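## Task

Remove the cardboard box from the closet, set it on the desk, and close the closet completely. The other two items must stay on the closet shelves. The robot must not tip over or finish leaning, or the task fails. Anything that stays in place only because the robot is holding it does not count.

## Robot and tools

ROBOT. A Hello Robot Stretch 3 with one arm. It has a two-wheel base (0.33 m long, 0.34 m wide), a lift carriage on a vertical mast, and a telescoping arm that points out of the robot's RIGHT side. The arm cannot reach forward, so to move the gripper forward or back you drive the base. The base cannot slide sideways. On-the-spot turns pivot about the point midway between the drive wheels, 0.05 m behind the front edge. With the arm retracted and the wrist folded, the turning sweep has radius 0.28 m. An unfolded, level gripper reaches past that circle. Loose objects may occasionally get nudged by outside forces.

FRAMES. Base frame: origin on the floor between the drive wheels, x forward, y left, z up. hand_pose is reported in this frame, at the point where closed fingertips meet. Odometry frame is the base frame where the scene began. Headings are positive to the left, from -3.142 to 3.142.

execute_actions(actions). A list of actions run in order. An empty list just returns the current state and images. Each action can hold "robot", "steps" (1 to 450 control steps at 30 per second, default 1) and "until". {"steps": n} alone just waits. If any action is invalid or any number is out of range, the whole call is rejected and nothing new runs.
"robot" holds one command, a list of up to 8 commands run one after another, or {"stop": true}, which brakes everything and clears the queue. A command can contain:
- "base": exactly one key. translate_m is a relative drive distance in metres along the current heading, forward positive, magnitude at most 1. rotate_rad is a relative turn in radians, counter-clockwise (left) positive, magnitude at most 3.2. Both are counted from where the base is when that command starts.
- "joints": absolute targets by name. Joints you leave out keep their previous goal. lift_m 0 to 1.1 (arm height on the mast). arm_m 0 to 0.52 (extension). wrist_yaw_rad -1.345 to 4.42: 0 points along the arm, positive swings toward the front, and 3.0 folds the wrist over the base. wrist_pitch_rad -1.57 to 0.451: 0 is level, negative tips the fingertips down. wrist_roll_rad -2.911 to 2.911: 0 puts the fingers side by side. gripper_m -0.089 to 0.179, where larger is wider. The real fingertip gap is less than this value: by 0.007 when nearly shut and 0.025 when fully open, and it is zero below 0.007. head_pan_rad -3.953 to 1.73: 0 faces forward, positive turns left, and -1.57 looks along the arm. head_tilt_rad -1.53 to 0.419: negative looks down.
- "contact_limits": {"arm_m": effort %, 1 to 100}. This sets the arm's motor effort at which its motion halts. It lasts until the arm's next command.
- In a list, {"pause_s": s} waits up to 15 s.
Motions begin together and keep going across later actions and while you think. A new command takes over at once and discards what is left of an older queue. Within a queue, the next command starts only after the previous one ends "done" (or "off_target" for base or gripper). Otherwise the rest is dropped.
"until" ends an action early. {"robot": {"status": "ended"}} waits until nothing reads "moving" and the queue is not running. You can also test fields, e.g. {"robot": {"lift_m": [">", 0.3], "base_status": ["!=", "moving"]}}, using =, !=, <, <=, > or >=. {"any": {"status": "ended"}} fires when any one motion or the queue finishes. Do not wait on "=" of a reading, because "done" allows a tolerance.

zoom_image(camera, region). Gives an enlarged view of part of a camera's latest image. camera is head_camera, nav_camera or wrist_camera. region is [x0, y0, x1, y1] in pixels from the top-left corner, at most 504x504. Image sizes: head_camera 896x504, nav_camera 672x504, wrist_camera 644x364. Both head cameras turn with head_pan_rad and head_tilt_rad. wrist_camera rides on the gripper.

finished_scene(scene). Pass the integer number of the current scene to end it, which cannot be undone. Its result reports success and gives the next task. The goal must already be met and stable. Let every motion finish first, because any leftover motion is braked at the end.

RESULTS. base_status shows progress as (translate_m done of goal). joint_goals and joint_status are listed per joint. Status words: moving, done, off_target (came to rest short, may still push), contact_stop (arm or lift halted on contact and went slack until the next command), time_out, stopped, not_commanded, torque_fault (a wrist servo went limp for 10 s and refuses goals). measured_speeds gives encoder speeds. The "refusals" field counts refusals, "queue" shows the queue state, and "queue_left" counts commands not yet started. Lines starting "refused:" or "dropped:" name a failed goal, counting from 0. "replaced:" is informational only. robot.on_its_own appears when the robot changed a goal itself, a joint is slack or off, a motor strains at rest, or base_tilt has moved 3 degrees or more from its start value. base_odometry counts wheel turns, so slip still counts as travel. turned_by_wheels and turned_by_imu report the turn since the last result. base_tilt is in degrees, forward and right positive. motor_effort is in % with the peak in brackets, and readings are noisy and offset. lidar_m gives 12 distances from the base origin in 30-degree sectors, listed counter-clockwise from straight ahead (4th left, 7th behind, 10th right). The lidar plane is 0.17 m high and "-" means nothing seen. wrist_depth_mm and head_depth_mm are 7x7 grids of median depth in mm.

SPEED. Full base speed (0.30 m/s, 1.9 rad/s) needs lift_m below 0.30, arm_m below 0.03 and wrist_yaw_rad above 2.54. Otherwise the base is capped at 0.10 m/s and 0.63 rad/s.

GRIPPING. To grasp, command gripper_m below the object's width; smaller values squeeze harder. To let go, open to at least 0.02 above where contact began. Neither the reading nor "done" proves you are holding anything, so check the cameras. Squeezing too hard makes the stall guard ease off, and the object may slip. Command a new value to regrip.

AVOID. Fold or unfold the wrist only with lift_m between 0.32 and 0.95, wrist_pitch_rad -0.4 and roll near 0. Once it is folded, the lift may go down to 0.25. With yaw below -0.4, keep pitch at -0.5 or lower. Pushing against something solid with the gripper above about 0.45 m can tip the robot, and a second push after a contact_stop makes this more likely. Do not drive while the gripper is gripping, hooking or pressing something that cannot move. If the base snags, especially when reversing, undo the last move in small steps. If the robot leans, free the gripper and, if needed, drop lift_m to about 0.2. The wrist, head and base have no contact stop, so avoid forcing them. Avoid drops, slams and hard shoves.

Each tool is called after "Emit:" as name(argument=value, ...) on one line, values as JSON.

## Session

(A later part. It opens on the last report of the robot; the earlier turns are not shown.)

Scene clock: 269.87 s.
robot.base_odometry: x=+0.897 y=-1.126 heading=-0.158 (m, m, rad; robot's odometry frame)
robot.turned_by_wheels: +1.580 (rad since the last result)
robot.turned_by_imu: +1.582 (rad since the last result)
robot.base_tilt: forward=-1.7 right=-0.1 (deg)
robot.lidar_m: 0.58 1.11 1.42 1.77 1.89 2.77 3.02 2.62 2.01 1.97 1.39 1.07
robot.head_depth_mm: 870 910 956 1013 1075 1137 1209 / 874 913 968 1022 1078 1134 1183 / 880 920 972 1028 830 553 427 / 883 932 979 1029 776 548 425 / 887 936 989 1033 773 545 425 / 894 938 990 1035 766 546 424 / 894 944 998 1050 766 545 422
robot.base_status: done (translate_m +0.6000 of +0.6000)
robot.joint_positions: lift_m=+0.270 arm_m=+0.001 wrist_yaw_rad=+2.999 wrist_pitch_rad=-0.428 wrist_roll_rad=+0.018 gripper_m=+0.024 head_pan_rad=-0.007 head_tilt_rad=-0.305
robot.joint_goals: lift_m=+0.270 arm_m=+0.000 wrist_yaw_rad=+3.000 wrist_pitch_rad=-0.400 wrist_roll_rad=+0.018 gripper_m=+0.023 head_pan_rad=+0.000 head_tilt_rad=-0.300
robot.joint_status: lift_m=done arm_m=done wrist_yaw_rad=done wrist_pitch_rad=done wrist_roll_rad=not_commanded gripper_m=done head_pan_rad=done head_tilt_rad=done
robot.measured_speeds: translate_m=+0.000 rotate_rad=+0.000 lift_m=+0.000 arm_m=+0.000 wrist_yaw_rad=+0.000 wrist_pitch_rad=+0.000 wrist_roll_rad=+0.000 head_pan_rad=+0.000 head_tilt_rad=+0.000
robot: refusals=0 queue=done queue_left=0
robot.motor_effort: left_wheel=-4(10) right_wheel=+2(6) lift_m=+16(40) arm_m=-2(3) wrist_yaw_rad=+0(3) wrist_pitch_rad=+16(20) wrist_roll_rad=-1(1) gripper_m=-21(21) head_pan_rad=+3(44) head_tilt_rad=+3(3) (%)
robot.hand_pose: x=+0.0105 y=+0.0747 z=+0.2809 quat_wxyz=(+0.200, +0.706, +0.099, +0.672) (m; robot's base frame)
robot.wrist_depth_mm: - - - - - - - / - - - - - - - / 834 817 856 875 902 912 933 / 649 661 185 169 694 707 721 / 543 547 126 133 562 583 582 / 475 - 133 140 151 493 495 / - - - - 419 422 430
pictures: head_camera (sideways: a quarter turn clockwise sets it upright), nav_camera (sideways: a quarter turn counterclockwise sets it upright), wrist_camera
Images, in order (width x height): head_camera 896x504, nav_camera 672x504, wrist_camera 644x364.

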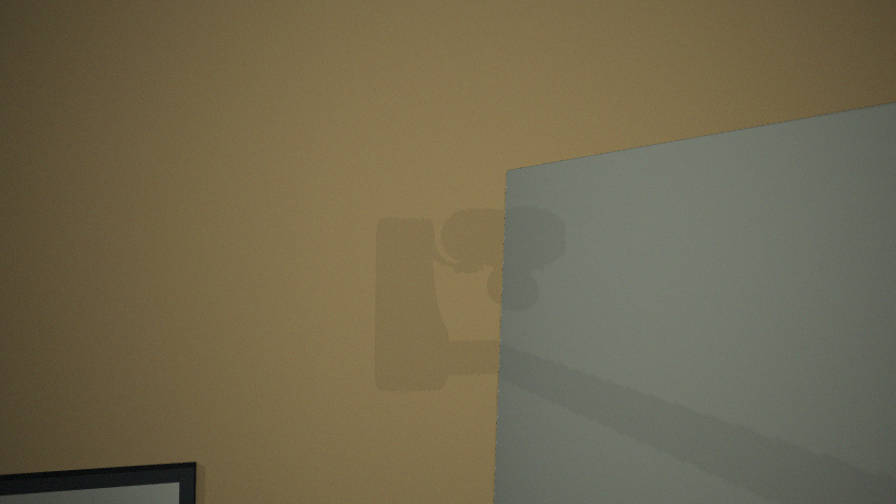

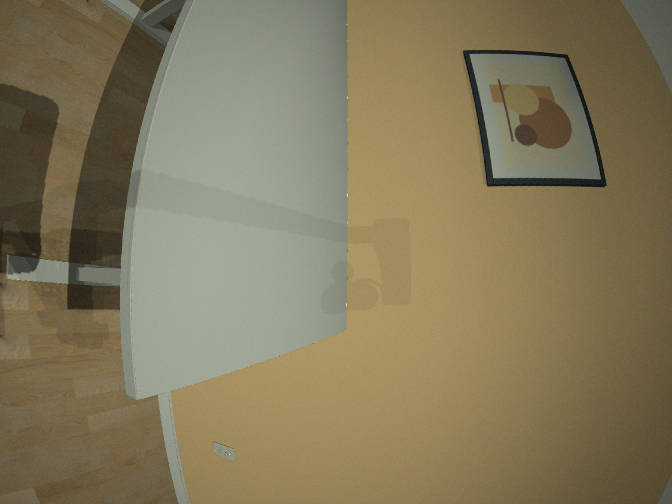

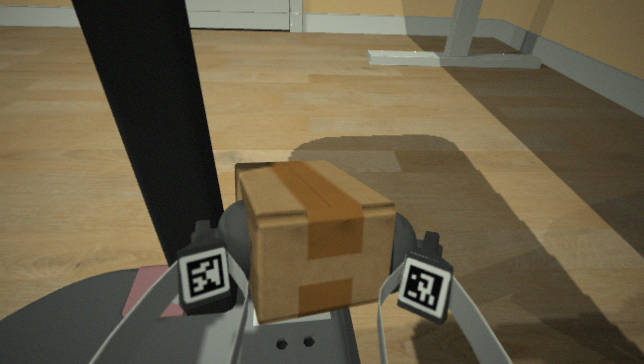

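Emit:
execute_actions(actions=[{"robot":[{"base":{"translate_m":-0.2},"joints":{"lift_m":0.9}},{"joints":{"wrist_yaw_rad":0}},{"joints":{"lift_m":1.0,"wrist_pitch_rad":0,"head_pan_rad":-1.57,"head_tilt_rad":-0.5}},{"base":{"rotate_rad":1.571}},{"base":{"translate_m":0.3},"joints":{"arm_m":0.25}}],"steps":450,"until":{"robot":{"status":"ended"}}},{"steps":450,"until":{"robot":{"status":"ended"}}}])

Scene clock: 288.70 s.
robot.base_odometry: x=+0.747 y=-0.798 heading=+1.413 (m, m, rad; robot's odometry frame)
robot.turned_by_wheels: +1.571 (rad since the last result)
robot.turned_by_imu: +1.559 (rad since the last result)
robot.base_tilt: forward=-1.6 right=+0.0 (deg)
robot.lidar_m: 1.50 1.59 2.31 2.80 3.04 2.30 2.26 1.69 0.82 1.26 1.33 1.28
robot.head_depth_mm: 1039 1124 1176 753 568 1575 1360 / 1040 1118 1181 - 563 1093 1219 / 1045 1128 1190 - 562 1595 1343 / 1057 1140 1196 740 585 1617 1336 / 1062 1147 1202 780 581 1643 1340 / 1072 1164 1216 778 578 1623 1324 / 1072 1161 1223 775 579 1620 1334
robot.base_status: done (translate_m +0.3000 of +0.3000)
robot.joint_positions: lift_m=+0.999 arm_m=+0.250 wrist_yaw_rad=+0.001 wrist_pitch_rad=-0.036 wrist_roll_rad=+0.018 gripper_m=+0.024 head_pan_rad=-1.563 head_tilt_rad=-0.494
robot.joint_goals: lift_m=+1.000 arm_m=+0.250 wrist_yaw_rad=+0.000 wrist_pitch_rad=+0.000 wrist_roll_rad=+0.018 gripper_m=+0.023 head_pan_rad=-1.570 head_tilt_rad=-0.500
robot.joint_status: lift_m=done arm_m=done wrist_yaw_rad=done wrist_pitch_rad=done wrist_roll_rad=not_commanded gripper_m=done head_pan_rad=done head_tilt_rad=done
robot.measured_speeds: translate_m=+0.000 rotate_rad=+0.000 lift_m=+0.000 arm_m=+0.000 wrist_yaw_rad=+0.000 wrist_pitch_rad=+0.000 wrist_roll_rad=+0.000 head_pan_rad=+0.000 head_tilt_rad=+0.000
robot: refusals=0 queue=done queue_left=0
robot.motor_effort: left_wheel=-4(15) right_wheel=+2(5) lift_m=+40(42) arm_m=+4(7) wrist_yaw_rad=+0(4) wrist_pitch_rad=+21(22) wrist_roll_rad=-1(1) gripper_m=-21(21) head_pan_rad=-4(46) head_tilt_rad=-3(23) (%)
robot.hand_pose: x=-0.0213 y=-0.6498 z=+1.1049 quat_wxyz=(+0.701, +0.013, -0.713, -0.013) (m; robot's base frame)
robot.wrist_depth_mm: 767 754 739 718 713 710 682 / 786 785 770 750 733 725 711 / 820 814 802 782 766 748 738 / 802 827 778 169 790 777 762 / 508 529 127 133 545 604 795 / 376 385 137 140 151 425 435 / 299 305 310 314 319 327 333
pictures: head_camera (sideways: a quarter turn clockwise sets it upright), nav_camera (sideways: a quarter turn counterclockwise sets it upright), wrist_camera
Images, in order (width x height): head_camera 896x504, nav_camera 672x504, wrist_camera 644x364.

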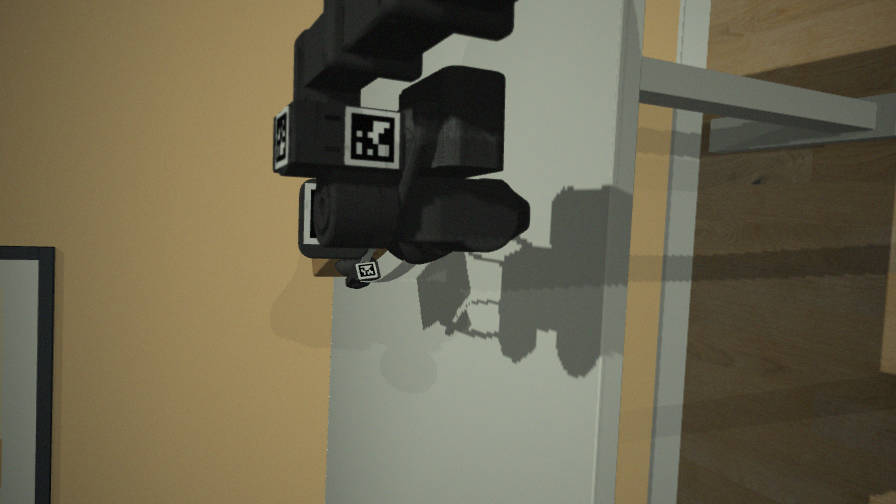

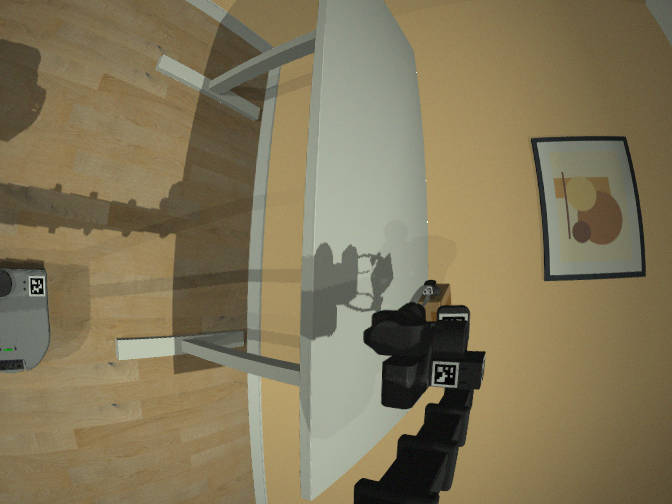

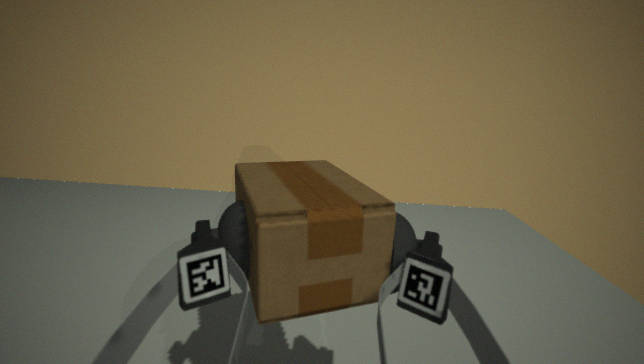

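Emit:
execute_actions(actions=[{"robot":[{"joints":{"lift_m":0.885}}],"steps":450,"until":{"robot":{"status":"ended"}}}])

Scene clock: 291.23 s.
robot.base_odometry: x=+0.747 y=-0.798 heading=+1.413 (m, m, rad; robot's odometry frame)
robot.turned_by_wheels: +0.000 (rad since the last result)
robot.turned_by_imu: -0.001 (rad since the last result)
robot.base_tilt: forward=-1.7 right=-0.1 (deg)
robot.lidar_m: 1.50 1.59 2.30 2.80 3.03 2.30 2.26 1.69 0.82 1.26 1.33 1.28
robot.head_depth_mm: 1032 1112 1192 795 - - 1348 / 1037 1125 1198 839 - 1086 1213 / 1048 1135 1195 892 - 1603 1337 / 1054 1141 1194 694 582 1620 1336 / 1064 1150 1208 780 583 1629 1329 / 1067 1164 1215 774 582 1639 1329 / 1079 1163 1219 774 580 1614 1328
robot.base_status: done (translate_m +0.3000 of +0.3000)
robot.joint_positions: lift_m=+0.886 arm_m=+0.250 wrist_yaw_rad=+0.000 wrist_pitch_rad=-0.005 wrist_roll_rad=+0.018 gripper_m=+0.024 head_pan_rad=-1.563 head_tilt_rad=-0.494
robot.joint_goals: lift_m=+0.885 arm_m=+0.250 wrist_yaw_rad=+0.000 wrist_pitch_rad=+0.000 wrist_roll_rad=+0.018 gripper_m=+0.023 head_pan_rad=-1.570 head_tilt_rad=-0.500
robot.joint_status: lift_m=done arm_m=done wrist_yaw_rad=done wrist_pitch_rad=done wrist_roll_rad=not_commanded gripper_m=done head_pan_rad=done head_tilt_rad=done
robot.measured_speeds: translate_m=+0.000 rotate_rad=+0.000 lift_m=+0.000 arm_m=+0.000 wrist_yaw_rad=+0.000 wrist_pitch_rad=+0.000 wrist_roll_rad=+0.000 head_pan_rad=+0.000 head_tilt_rad=+0.000
robot: refusals=0 queue=done queue_left=0
robot.motor_effort: left_wheel=-3(4) right_wheel=+2(2) lift_m=+9(36) arm_m=+4(4) wrist_yaw_rad=+0(0) wrist_pitch_rad=+3(21) wrist_roll_rad=-1(1) gripper_m=-21(21) head_pan_rad=-5(4) head_tilt_rad=-3(4) (%)
robot.hand_pose: x=-0.0213 y=-0.6507 z=+0.9990 quat_wxyz=(+0.701, +0.002, -0.713, -0.002) (m; robot's base frame)
robot.wrist_depth_mm: 775 763 746 724 718 704 695 / 787 786 765 772 750 720 710 / 813 798 798 778 769 755 725 / 443 469 432 169 558 595 758 / 272 284 128 133 290 324 335 / 198 202 137 140 151 222 228 / 154 157 159 163 166 170 172
pictures: head_camera (sideways: a quarter turn clockwise sets it upright), nav_camera (sideways: a quarter turn counterclockwise sets it upright), wrist_camera
Images, in order (width x height): head_camera 896x504, nav_camera 672x504, wrist_camera 644x364.

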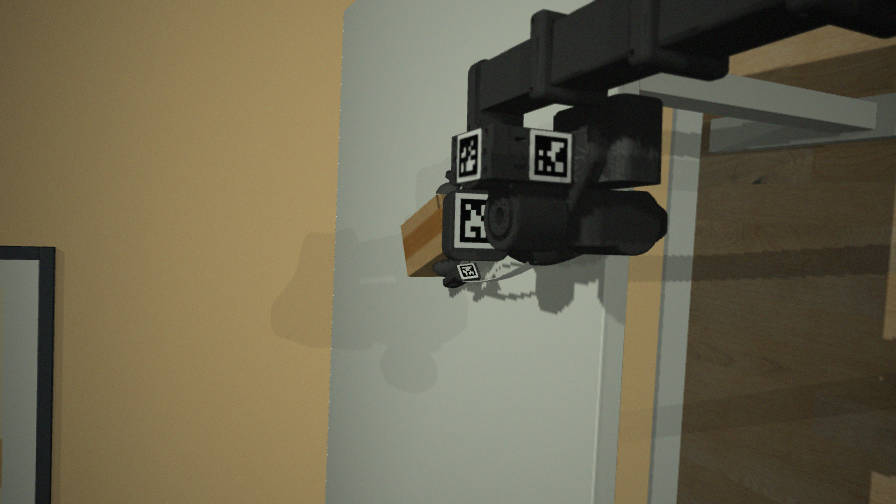

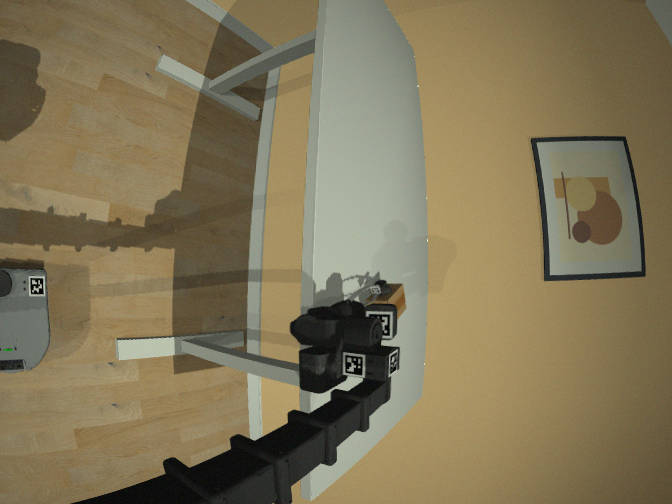

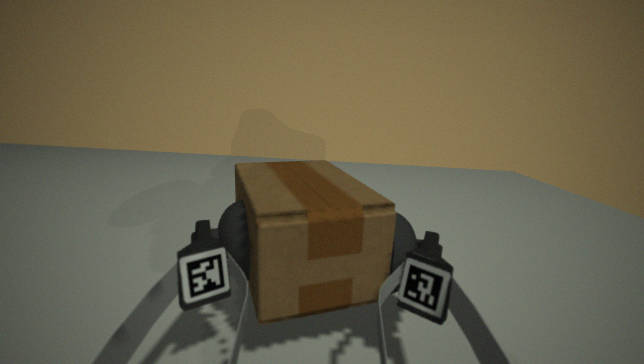

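Emit:
execute_actions(actions=[{"robot":[{"joints":{"gripper_m":0.12}},{"joints":{"lift_m":0.93}},{"joints":{"arm_m":0}},{"base":{"rotate_rad":1.571},"joints":{"wrist_pitch_rad":-0.4,"gripper_m":0}},{"joints":{"wrist_yaw_rad":3.0}},{"joints":{"lift_m":0.27}},{"base":{"translate_m":1.0}},{"base":{"translate_m":1.0}}],"steps":450,"until":{"robot":{"queue_left":["=",0]}}},{"steps":450,"until":{"robot":{"status":"ended"}}},{"robot":[{"base":{"translate_m":0.12}},{"base":{"rotate_rad":1.571}},{"base":{"translate_m":-0.47}},{"joints":{"lift_m":0.85,"head_tilt_rad":-0.3}},{"joints":{"wrist_yaw_rad":0}},{"joints":{"wrist_pitch_rad":0,"arm_m":0.15}}],"steps":450,"until":{"robot":{"status":"ended"}}},{"steps":450,"until":{"robot":{"status":"ended"}}}])

Scene clock: 340.63 s.
robot.base_odometry: x=-1.273 y=-0.001 heading=-1.729 (m, m, rad; robot's odometry frame)
robot.turned_by_wheels: +3.142 (rad since the last result)
robot.turned_by_imu: +3.121 (rad since the last result)
robot.base_tilt: forward=-1.5 right=-0.2 (deg)
robot.lidar_m: 2.60 2.74 3.50 2.99 1.60 1.21 1.18 1.24 0.65 0.66 0.70 1.23
robot.head_depth_mm: 557 552 576 601 636 680 - / 578 613 645 675 716 746 - / 544 572 602 642 683 748 - / 549 575 606 639 678 714 - / 553 580 610 648 684 728 775 / 553 582 615 647 689 734 785 / 557 586 615 653 693 735 788
robot.base_status: done (translate_m -0.4700 of -0.4700)
robot.joint_positions: lift_m=+0.850 arm_m=+0.150 wrist_yaw_rad=+0.001 wrist_pitch_rad=-0.024 wrist_roll_rad=+0.018 gripper_m=+0.000 head_pan_rad=-1.563 head_tilt_rad=-0.310
robot.joint_goals: lift_m=+0.850 arm_m=+0.150 wrist_yaw_rad=+0.000 wrist_pitch_rad=+0.000 wrist_roll_rad=+0.018 gripper_m=+0.000 head_pan_rad=-1.570 head_tilt_rad=-0.300
robot.joint_status: lift_m=done arm_m=done wrist_yaw_rad=done wrist_pitch_rad=done wrist_roll_rad=not_commanded gripper_m=done head_pan_rad=done head_tilt_rad=done
robot.measured_speeds: translate_m=+0.000 rotate_rad=+0.000 lift_m=+0.000 arm_m=+0.000 wrist_yaw_rad=+0.000 wrist_pitch_rad=+0.000 wrist_roll_rad=+0.000 head_pan_rad=+0.000 head_tilt_rad=+0.000
robot: refusals=0 queue=done queue_left=0
robot.motor_effort: left_wheel=-3(14) right_wheel=+1(7) lift_m=+40(41) arm_m=+4(6) wrist_yaw_rad=+0(3) wrist_pitch_rad=+14(15) wrist_roll_rad=-1(1) gripper_m=-3(82) head_pan_rad=-4(4) head_tilt_rad=+5(26) (%)
robot.hand_pose: x=-0.0213 y=-0.5502 z=+0.9579 quat_wxyz=(+0.701, +0.009, -0.713, -0.009) (m; robot's base frame)
robot.wrist_depth_mm: 256 254 251 246 248 280 210 / 265 264 258 256 256 284 215 / 276 274 268 265 302 279 224 / 288 285 279 274 313 275 233 / 300 295 290 - 324 271 245 / 315 308 303 - 341 268 260 / 326 321 315 309 350 270 271
pictures: head_camera (sideways: a quarter turn clockwise sets it upright), nav_camera (sideways: a quarter turn counterclockwise sets it upright), wrist_camera
Images, in order (width x height): head_camera 896x504, nav_camera 672x504, wrist_camera 644x364.

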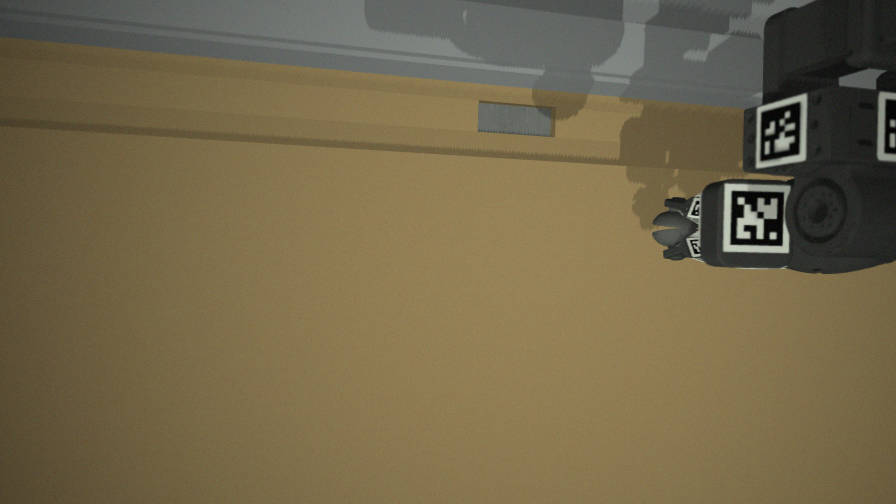

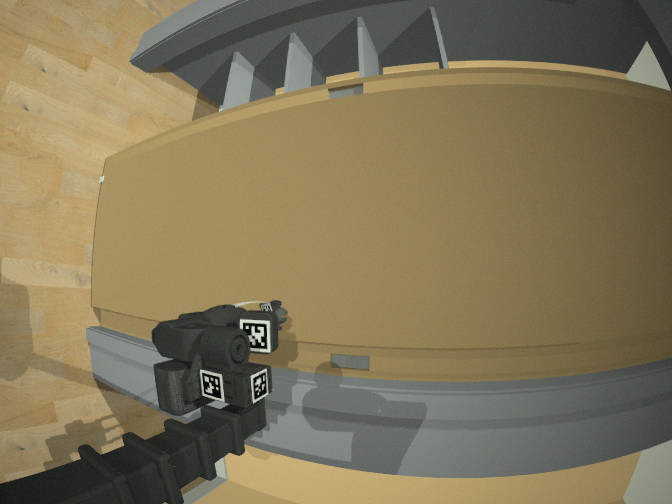

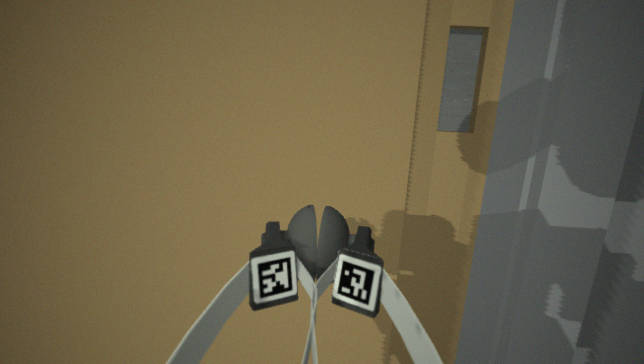

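Emit:
execute_actions(actions=[{"robot":[{"base":{"translate_m":-0.098}},{"joints":{"arm_m":0.278},"contact_limits":{"arm_m":10}},{"base":{"translate_m":0.15}}],"steps":450,"until":{"robot":{"status":"ended"}}}])

Scene clock: 345.53 s.
robot.base_odometry: x=-1.258 y=+0.096 heading=-1.729 (m, m, rad; robot's odometry frame)
robot.turned_by_wheels: +0.000 (rad since the last result)
robot.turned_by_imu: -0.004 (rad since the last result)
robot.base_tilt: forward=-1.7 right=-0.1 (deg)
robot.lidar_m: 2.70 2.85 3.03 2.99 1.47 1.11 1.08 1.13 0.66 0.63 0.69 1.31
robot.head_depth_mm: 522 550 577 608 644 678 - / 513 542 572 605 641 - 748 / 582 608 635 670 673 - 743 / 556 588 637 672 707 726 781 / 550 576 608 642 680 725 771 / 552 581 612 648 685 728 779 / 556 584 615 648 690 735 784
robot.base_status: done (translate_m -0.0980 of -0.0980)
robot.joint_positions: lift_m=+0.850 arm_m=+0.257 wrist_yaw_rad=+0.006 wrist_pitch_rad=-0.028 wrist_roll_rad=+0.018 gripper_m=+0.000 head_pan_rad=-1.563 head_tilt_rad=-0.308
robot.joint_goals: lift_m=+0.850 arm_m=+0.258 wrist_yaw_rad=+0.000 wrist_pitch_rad=+0.000 wrist_roll_rad=+0.018 gripper_m=+0.000 head_pan_rad=-1.570 head_tilt_rad=-0.300
robot.joint_status: lift_m=done arm_m=contact_stop wrist_yaw_rad=done wrist_pitch_rad=done wrist_roll_rad=not_commanded gripper_m=done head_pan_rad=done head_tilt_rad=done
robot.measured_speeds: translate_m=+0.000 rotate_rad=+0.000 lift_m=+0.000 arm_m=-0.006 wrist_yaw_rad=+0.020 wrist_pitch_rad=+0.000 wrist_roll_rad=+0.000 head_pan_rad=+0.000 head_tilt_rad=+0.000
robot: refusals=0 queue=dropped queue_left=0
robot.on_its_own: arm_m is slack since a contact_stop, until your next command for it (your +0.278 is given up)
robot.motor_effort: left_wheel=-3(8) right_wheel=+3(3) lift_m=+37(39) arm_m=+7(7) wrist_yaw_rad=-5(7) wrist_pitch_rad=+16(18) wrist_roll_rad=+0(0) gripper_m=-3(3) head_pan_rad=-4(3) head_tilt_rad=+4(5) (%)
robot.contact_limits: arm_m 10 (drawing in: default 18, maximum 30; extending or still: default 26, maximum 42)
robot.hand_pose: x=-0.0200 y=-0.6578 z=+0.9571 quat_wxyz=(+0.701, +0.012, -0.713, -0.008) (m; robot's base frame)
robot.wrist_depth_mm: 150 148 147 187 183 112 109 / 155 154 152 195 188 115 113 / 162 159 158 203 194 119 116 / 168 166 164 207 200 123 121 / 175 173 170 - 193 128 127 / 183 179 177 - 160 132 142 / 192 188 185 233 208 138 149
pictures: head_camera (sideways: a quarter turn clockwise sets it upright), nav_camera (sideways: a quarter turn counterclockwise sets it upright), wrist_camera
dropped: robot: command 1 of its queue: arm_m: contact_stop
Images, in order (width x height): head_camera 896x504, nav_camera 672x504, wrist_camera 644x364.

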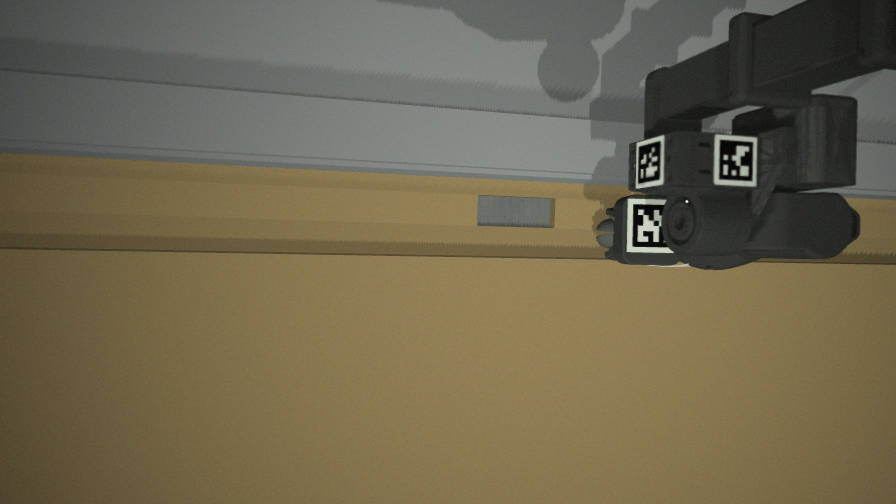

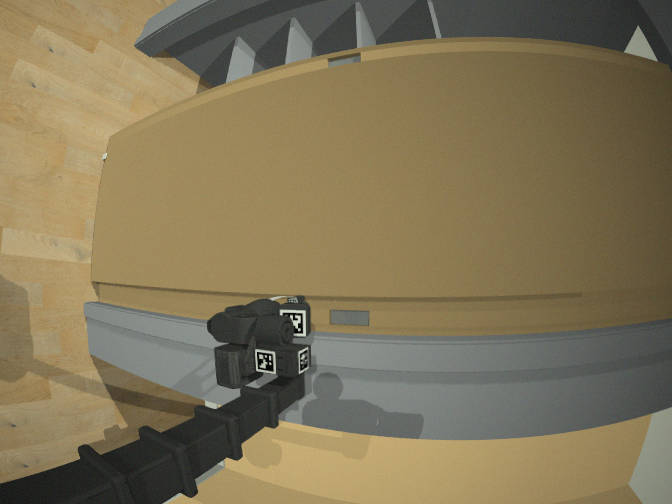

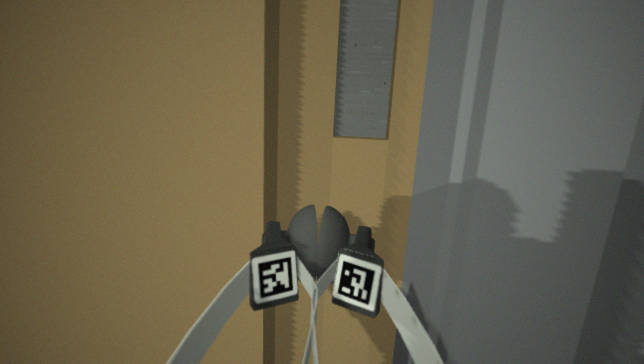

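Emit:
execute_actions(actions=[{"robot":{"base":{"translate_m":0.12},"joints":{"arm_m":0.256}},"steps":450,"until":{"robot":{"status":"ended"}}}])

Scene clock: 348.83 s.
robot.base_odometry: x=-1.277 y=-0.022 heading=-1.728 (m, m, rad; robot's odometry frame)
robot.turned_by_wheels: +0.000 (rad since the last result)
robot.turned_by_imu: -0.018 (rad since the last result)
robot.base_tilt: forward=-1.8 right=+0.0 (deg)
robot.lidar_m: 2.58 2.70 3.52 2.99 1.66 1.23 1.20 1.26 0.65 0.66 0.69 1.21
robot.head_depth_mm: 572 564 578 604 639 675 - / 586 614 646 682 723 - 742 / 586 615 649 684 719 - 838 / 577 607 640 675 711 719 793 / 549 575 608 642 678 720 770 / 550 579 609 643 682 723 770 / 551 579 610 646 683 731 779
robot.base_status: done (translate_m +0.1200 of +0.1200)
robot.joint_positions: lift_m=+0.850 arm_m=+0.256 wrist_yaw_rad=-0.002 wrist_pitch_rad=-0.025 wrist_roll_rad=+0.018 gripper_m=+0.000 head_pan_rad=-1.563 head_tilt_rad=-0.308
robot.joint_goals: lift_m=+0.850 arm_m=+0.256 wrist_yaw_rad=+0.000 wrist_pitch_rad=+0.000 wrist_roll_rad=+0.018 gripper_m=+0.000 head_pan_rad=-1.570 head_tilt_rad=-0.300
robot.joint_status: lift_m=done arm_m=done wrist_yaw_rad=done wrist_pitch_rad=done wrist_roll_rad=not_commanded gripper_m=done head_pan_rad=done head_tilt_rad=done
robot.measured_speeds: translate_m=+0.000 rotate_rad=+0.000 lift_m=+0.000 arm_m=+0.000 wrist_yaw_rad=+0.000 wrist_pitch_rad=+0.000 wrist_roll_rad=+0.000 head_pan_rad=+0.000 head_tilt_rad=+0.000
robot: refusals=0 queue=done queue_left=0
robot.motor_effort: left_wheel=+0(21) right_wheel=+0(19) lift_m=+38(38) arm_m=+3(6) wrist_yaw_rad=+2(54) wrist_pitch_rad=+14(15) wrist_roll_rad=-1(1) gripper_m=-3(7) head_pan_rad=-3(4) head_tilt_rad=+5(5) (%)
robot.hand_pose: x=-0.0219 y=-0.6563 z=+0.9578 quat_wxyz=(+0.701, +0.008, -0.713, -0.010) (m; robot's base frame)
robot.wrist_depth_mm: 149 148 148 189 187 187 185 / 154 153 153 195 194 196 189 / 160 159 159 203 201 203 191 / 166 165 165 211 209 207 189 / 173 172 170 - 217 214 187 / 179 179 176 - 225 223 185 / 187 186 187 238 236 232 183
pictures: head_camera (sideways: a quarter turn clockwise sets it upright), nav_camera (sideways: a quarter turn counterclockwise sets it upright), wrist_camera
Images, in order (width x height): head_camera 896x504, nav_camera 672x504, wrist_camera 644x364.

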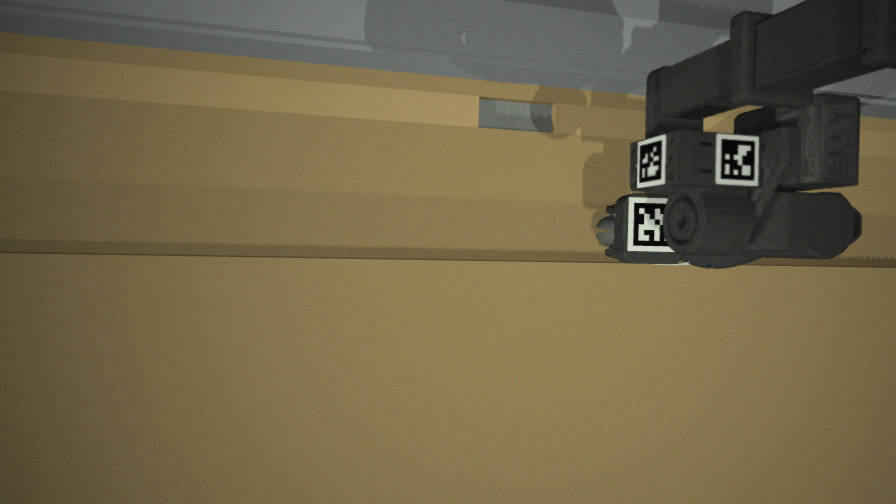

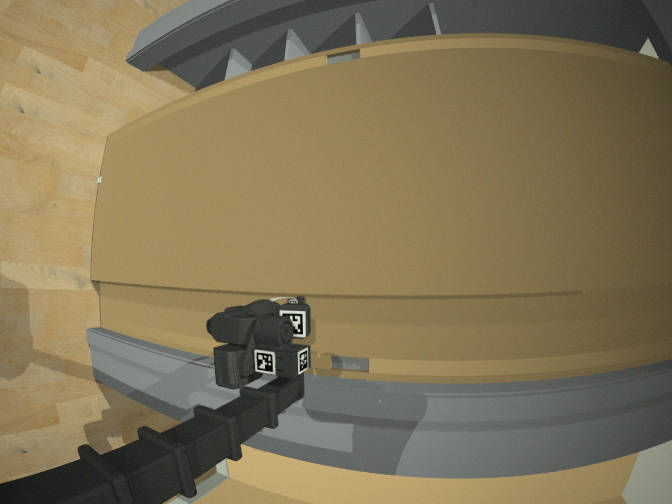

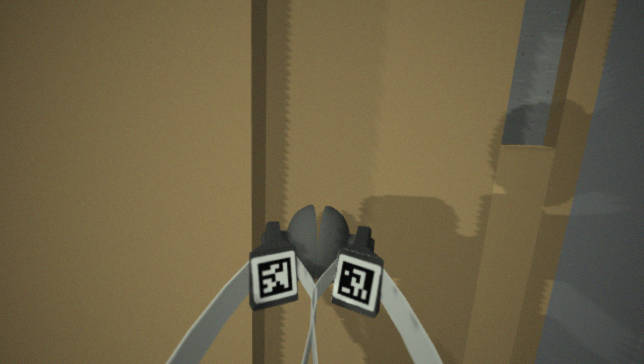

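Emit:
execute_actions(actions=[{"robot":{"base":{"translate_m":0.3},"joints":{"head_pan_rad":-1.0}},"steps":450,"until":{"robot":{"status":"ended"}}}])

Scene clock: 353.70 s.
robot.base_odometry: x=-1.324 y=-0.319 heading=-1.729 (m, m, rad; robot's odometry frame)
robot.turned_by_wheels: +0.000 (rad since the last result)
robot.turned_by_imu: -0.001 (rad since the last result)
robot.base_tilt: forward=-1.7 right=+0.0 (deg)
robot.lidar_m: 2.28 2.39 3.36 3.40 2.06 1.55 1.50 0.89 0.74 0.67 0.70 0.97
robot.head_depth_mm: 563 584 608 635 666 694 729 / 596 620 649 678 710 748 785 / 633 661 692 728 765 806 852 / 673 708 743 782 826 877 932 / 719 762 803 850 902 958 1028 / 847 892 932 972 1022 1090 1153 / 804 858 924 992 1065 1157 1272
robot.base_status: done (translate_m +0.3000 of +0.3000)
robot.joint_positions: lift_m=+0.850 arm_m=+0.256 wrist_yaw_rad=-0.017 wrist_pitch_rad=-0.022 wrist_roll_rad=+0.018 gripper_m=+0.000 head_pan_rad=-1.007 head_tilt_rad=-0.308
robot.joint_goals: lift_m=+0.850 arm_m=+0.256 wrist_yaw_rad=+0.000 wrist_pitch_rad=+0.000 wrist_roll_rad=+0.018 gripper_m=+0.000 head_pan_rad=-1.000 head_tilt_rad=-0.300
robot.joint_status: lift_m=done arm_m=done wrist_yaw_rad=done wrist_pitch_rad=done wrist_roll_rad=not_commanded gripper_m=done head_pan_rad=done head_tilt_rad=done
robot.measured_speeds: translate_m=+0.000 rotate_rad=+0.000 lift_m=+0.000 arm_m=+0.000 wrist_yaw_rad=+0.000 wrist_pitch_rad=+0.000 wrist_roll_rad=+0.000 head_pan_rad=+0.000 head_tilt_rad=+0.000
robot: refusals=0 queue=done queue_left=0
robot.on_its_own: wrist_yaw_rad is at rest, and its effort (+16) is outside its rest range (-12 to +12)
robot.motor_effort: left_wheel=-6(19) right_wheel=+4(17) lift_m=+38(38) arm_m=+3(3) wrist_yaw_rad=+16(52) wrist_pitch_rad=+13(16) wrist_roll_rad=+0(1) gripper_m=-4(7) head_pan_rad=+3(42) head_tilt_rad=+4(5) (%)
robot.hand_pose: x=-0.0257 y=-0.6563 z=+0.9585 quat_wxyz=(+0.701, +0.002, -0.713, -0.014) (m; robot's base frame)
robot.wrist_depth_mm: 156 155 155 195 196 195 194 / 162 160 160 202 203 202 202 / 167 167 166 210 210 209 209 / 174 173 172 218 219 218 216 / 181 179 178 - 227 225 225 / 187 187 185 - 236 234 233 / 195 195 193 246 247 245 242
pictures: head_camera (sideways: a quarter turn clockwise sets it upright), nav_camera (sideways: a quarter turn counterclockwise sets it upright), wrist_camera
Images, in order (width x height): head_camera 896x504, nav_camera 672x504, wrist_camera 644x364.

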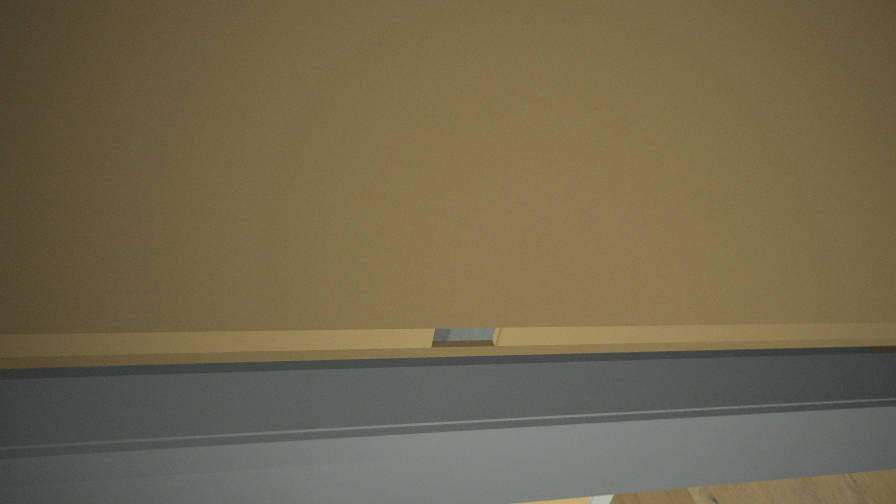

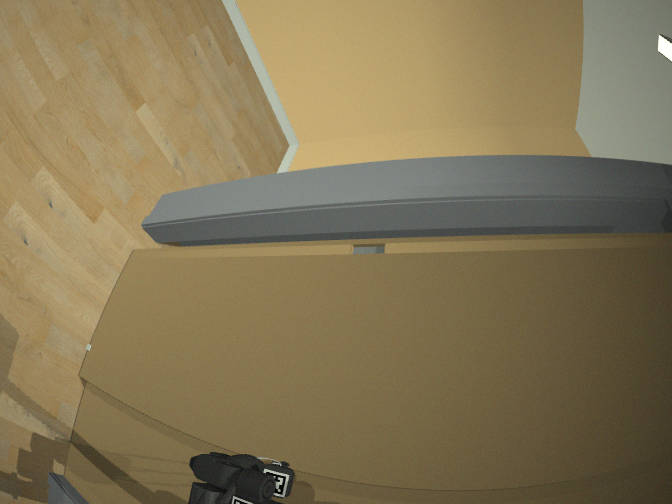

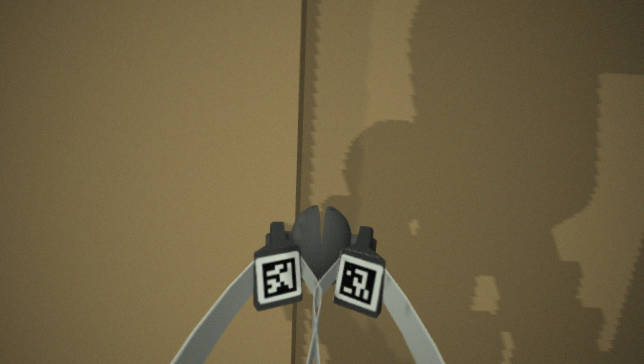

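Emit:
execute_actions(actions=[{"robot":{"base":{"translate_m":0.06},"joints":{"arm_m":0.265}},"steps":450,"until":{"robot":{"status":"ended"}}}])

Scene clock: 355.87 s.
robot.base_odometry: x=-1.333 y=-0.378 heading=-1.728 (m, m, rad; robot's odometry frame)
robot.turned_by_wheels: +0.000 (rad since the last result)
robot.turned_by_imu: -0.082 (rad since the last result)
robot.base_tilt: forward=-1.7 right=-0.2 (deg)
robot.lidar_m: 2.23 2.29 3.04 2.94 2.28 1.63 1.54 1.58 0.75 0.67 0.69 0.94
robot.head_depth_mm: 552 577 598 629 655 689 728 / 580 604 633 664 697 733 774 / 610 639 671 704 737 781 826 / 643 674 710 750 789 841 892 / 682 716 757 800 844 909 964 / 731 868 901 942 1010 1059 1117 / 776 811 850 905 953 1026 1120
robot.base_status: done (translate_m +0.0600 of +0.0600)
robot.joint_positions: lift_m=+0.850 arm_m=+0.264 wrist_yaw_rad=+0.004 wrist_pitch_rad=-0.031 wrist_roll_rad=+0.018 gripper_m=+0.000 head_pan_rad=-1.007 head_tilt_rad=-0.308
robot.joint_goals: lift_m=+0.850 arm_m=+0.265 wrist_yaw_rad=+0.000 wrist_pitch_rad=+0.000 wrist_roll_rad=+0.018 gripper_m=+0.000 head_pan_rad=-1.000 head_tilt_rad=-0.300
robot.joint_status: lift_m=done arm_m=done wrist_yaw_rad=done wrist_pitch_rad=done wrist_roll_rad=not_commanded gripper_m=done head_pan_rad=done head_tilt_rad=done
robot.measured_speeds: translate_m=+0.000 rotate_rad=+0.000 lift_m=+0.000 arm_m=+0.000 wrist_yaw_rad=+0.000 wrist_pitch_rad=+0.000 wrist_roll_rad=+0.000 head_pan_rad=+0.000 head_tilt_rad=+0.000
robot: refusals=0 queue=done queue_left=0
robot.motor_effort: left_wheel=+2(17) right_wheel=+0(10) lift_m=+37(37) arm_m=+12(18) wrist_yaw_rad=-4(25) wrist_pitch_rad=+18(19) wrist_roll_rad=-1(0) gripper_m=-3(5) head_pan_rad=+4(4) head_tilt_rad=+5(5) (%)
robot.hand_pose: x=-0.0204 y=-0.6640 z=+0.9564 quat_wxyz=(+0.701, +0.012, -0.713, -0.010) (m; robot's base frame)
robot.wrist_depth_mm: 148 149 151 193 197 197 200 / 153 154 156 201 204 205 207 / 159 159 161 208 211 212 215 / 165 166 168 216 220 221 223 / 171 173 174 - 227 231 233 / 178 181 181 - 238 241 244 / 187 188 191 245 247 253 255
pictures: head_camera (sideways: a quarter turn clockwise sets it upright), nav_camera (sideways: a quarter turn counterclockwise sets it upright), wrist_camera
Images, in order (width x height): head_camera 896x504, nav_camera 672x504, wrist_camera 644x364.

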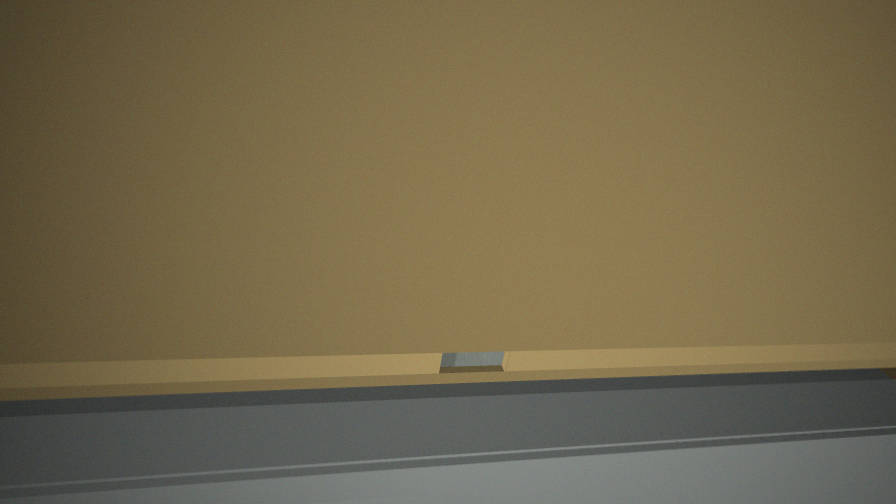

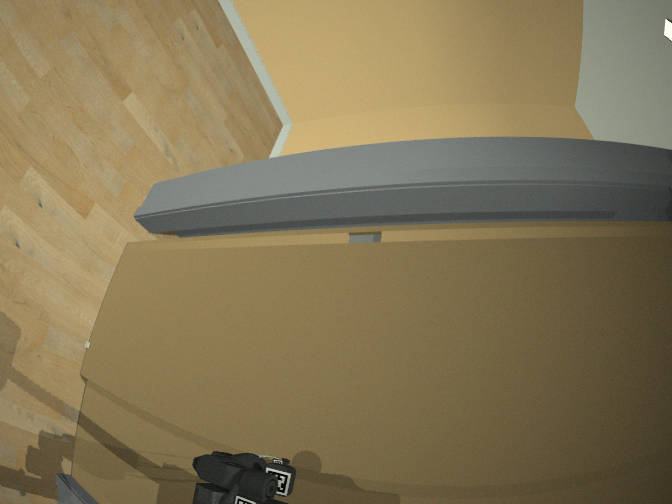

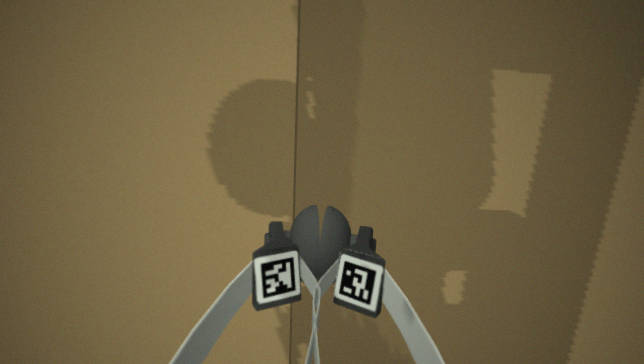

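Emit:
execute_actions(actions=[{"robot":[{"joints":{"arm_m":0.23}},{"base":{"rotate_rad":0.12}},{"base":{"translate_m":-0.12}},{"joints":{"arm_m":0.28},"contact_limits":{"arm_m":10}}],"steps":450,"until":{"robot":{"status":"ended"}}}])

Scene clock: 362.77 s.
robot.base_odometry: x=-1.329 y=-0.258 heading=-1.609 (m, m, rad; robot's odometry frame)
robot.turned_by_wheels: +0.120 (rad since the last result)
robot.turned_by_imu: +0.117 (rad since the last result)
robot.base_tilt: forward=-1.7 right=+0.0 (deg)
robot.lidar_m: 2.35 2.50 3.49 2.95 1.90 1.46 1.43 0.86 0.72 0.66 0.70 1.03
robot.head_depth_mm: 562 585 608 635 664 692 729 / 599 623 651 678 710 747 784 / 637 668 698 733 766 805 862 / 683 716 752 790 837 886 942 / 737 772 818 865 922 984 1050 / 873 911 971 1018 1071 1145 1213 / 850 889 949 1024 1105 1198 1325
robot.base_status: done (translate_m -0.1200 of -0.1200)
robot.joint_positions: lift_m=+0.850 arm_m=+0.280 wrist_yaw_rad=+0.001 wrist_pitch_rad=-0.024 wrist_roll_rad=+0.018 gripper_m=+0.000 head_pan_rad=-1.007 head_tilt_rad=-0.308
robot.joint_goals: lift_m=+0.850 arm_m=+0.280 wrist_yaw_rad=+0.000 wrist_pitch_rad=+0.000 wrist_roll_rad=+0.018 gripper_m=+0.000 head_pan_rad=-1.000 head_tilt_rad=-0.300
robot.joint_status: lift_m=done arm_m=done wrist_yaw_rad=done wrist_pitch_rad=done wrist_roll_rad=not_commanded gripper_m=done head_pan_rad=done head_tilt_rad=done
robot.measured_speeds: translate_m=+0.000 rotate_rad=+0.000 lift_m=+0.000 arm_m=+0.000 wrist_yaw_rad=+0.000 wrist_pitch_rad=+0.000 wrist_roll_rad=+0.000 head_pan_rad=+0.000 head_tilt_rad=+0.000
robot: refusals=0 queue=done queue_left=0
robot.motor_effort: left_wheel=-3(9) right_wheel=+2(4) lift_m=+37(37) arm_m=+4(16) wrist_yaw_rad=+0(4) wrist_pitch_rad=+14(18) wrist_roll_rad=-1(1) gripper_m=-3(4) head_pan_rad=+4(4) head_tilt_rad=+5(5) (%)
robot.contact_limits: arm_m 10 (drawing in: default 18, maximum 30; extending or still: default 26, maximum 42)
robot.hand_pose: x=-0.0212 y=-0.6802 z=+0.9580 quat_wxyz=(+0.701, +0.009, -0.713, -0.009) (m; robot's base frame)
robot.wrist_depth_mm: 130 128 168 167 164 161 158 / 135 132 173 173 170 166 163 / 140 138 180 179 175 172 169 / 146 143 186 186 182 178 175 / 152 149 186 - 189 185 181 / 158 155 164 - 196 192 188 / 165 162 212 209 204 199 195
pictures: head_camera (sideways: a quarter turn clockwise sets it upright), nav_camera (sideways: a quarter turn counterclockwise sets it upright), wrist_camera
Images, in order (width x height): head_camera 896x504, nav_camera 672x504, wrist_camera 644x364.

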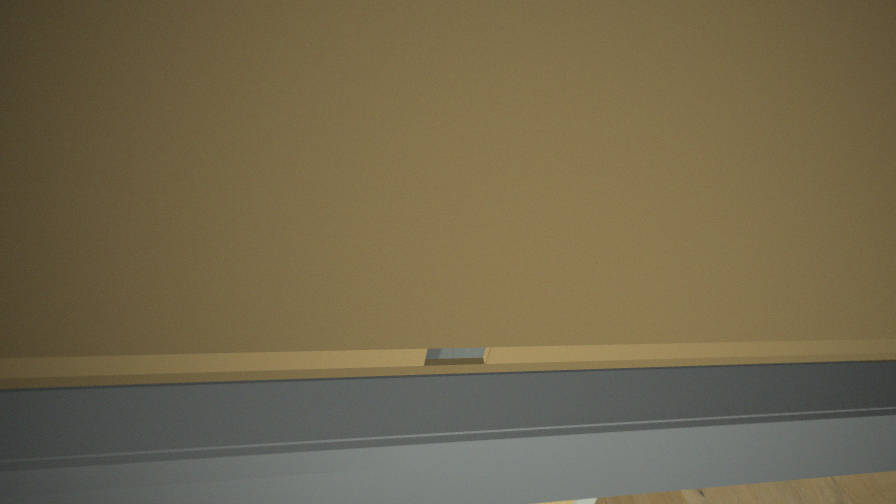

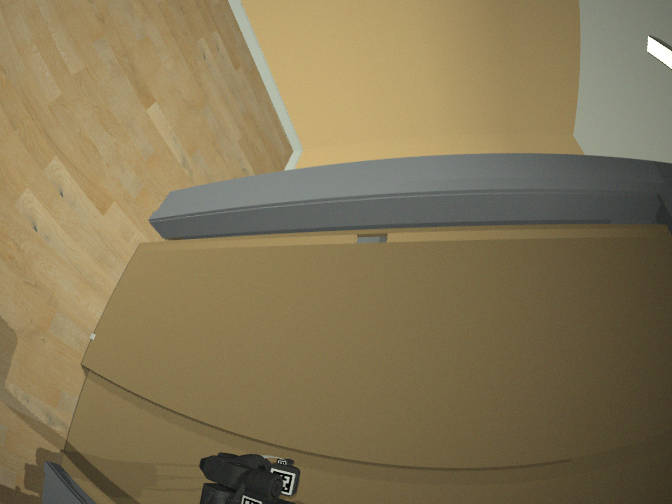

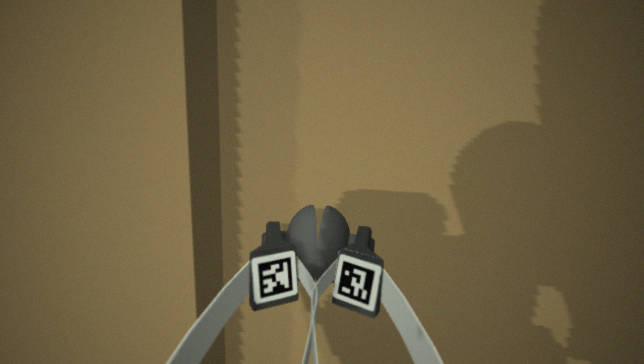

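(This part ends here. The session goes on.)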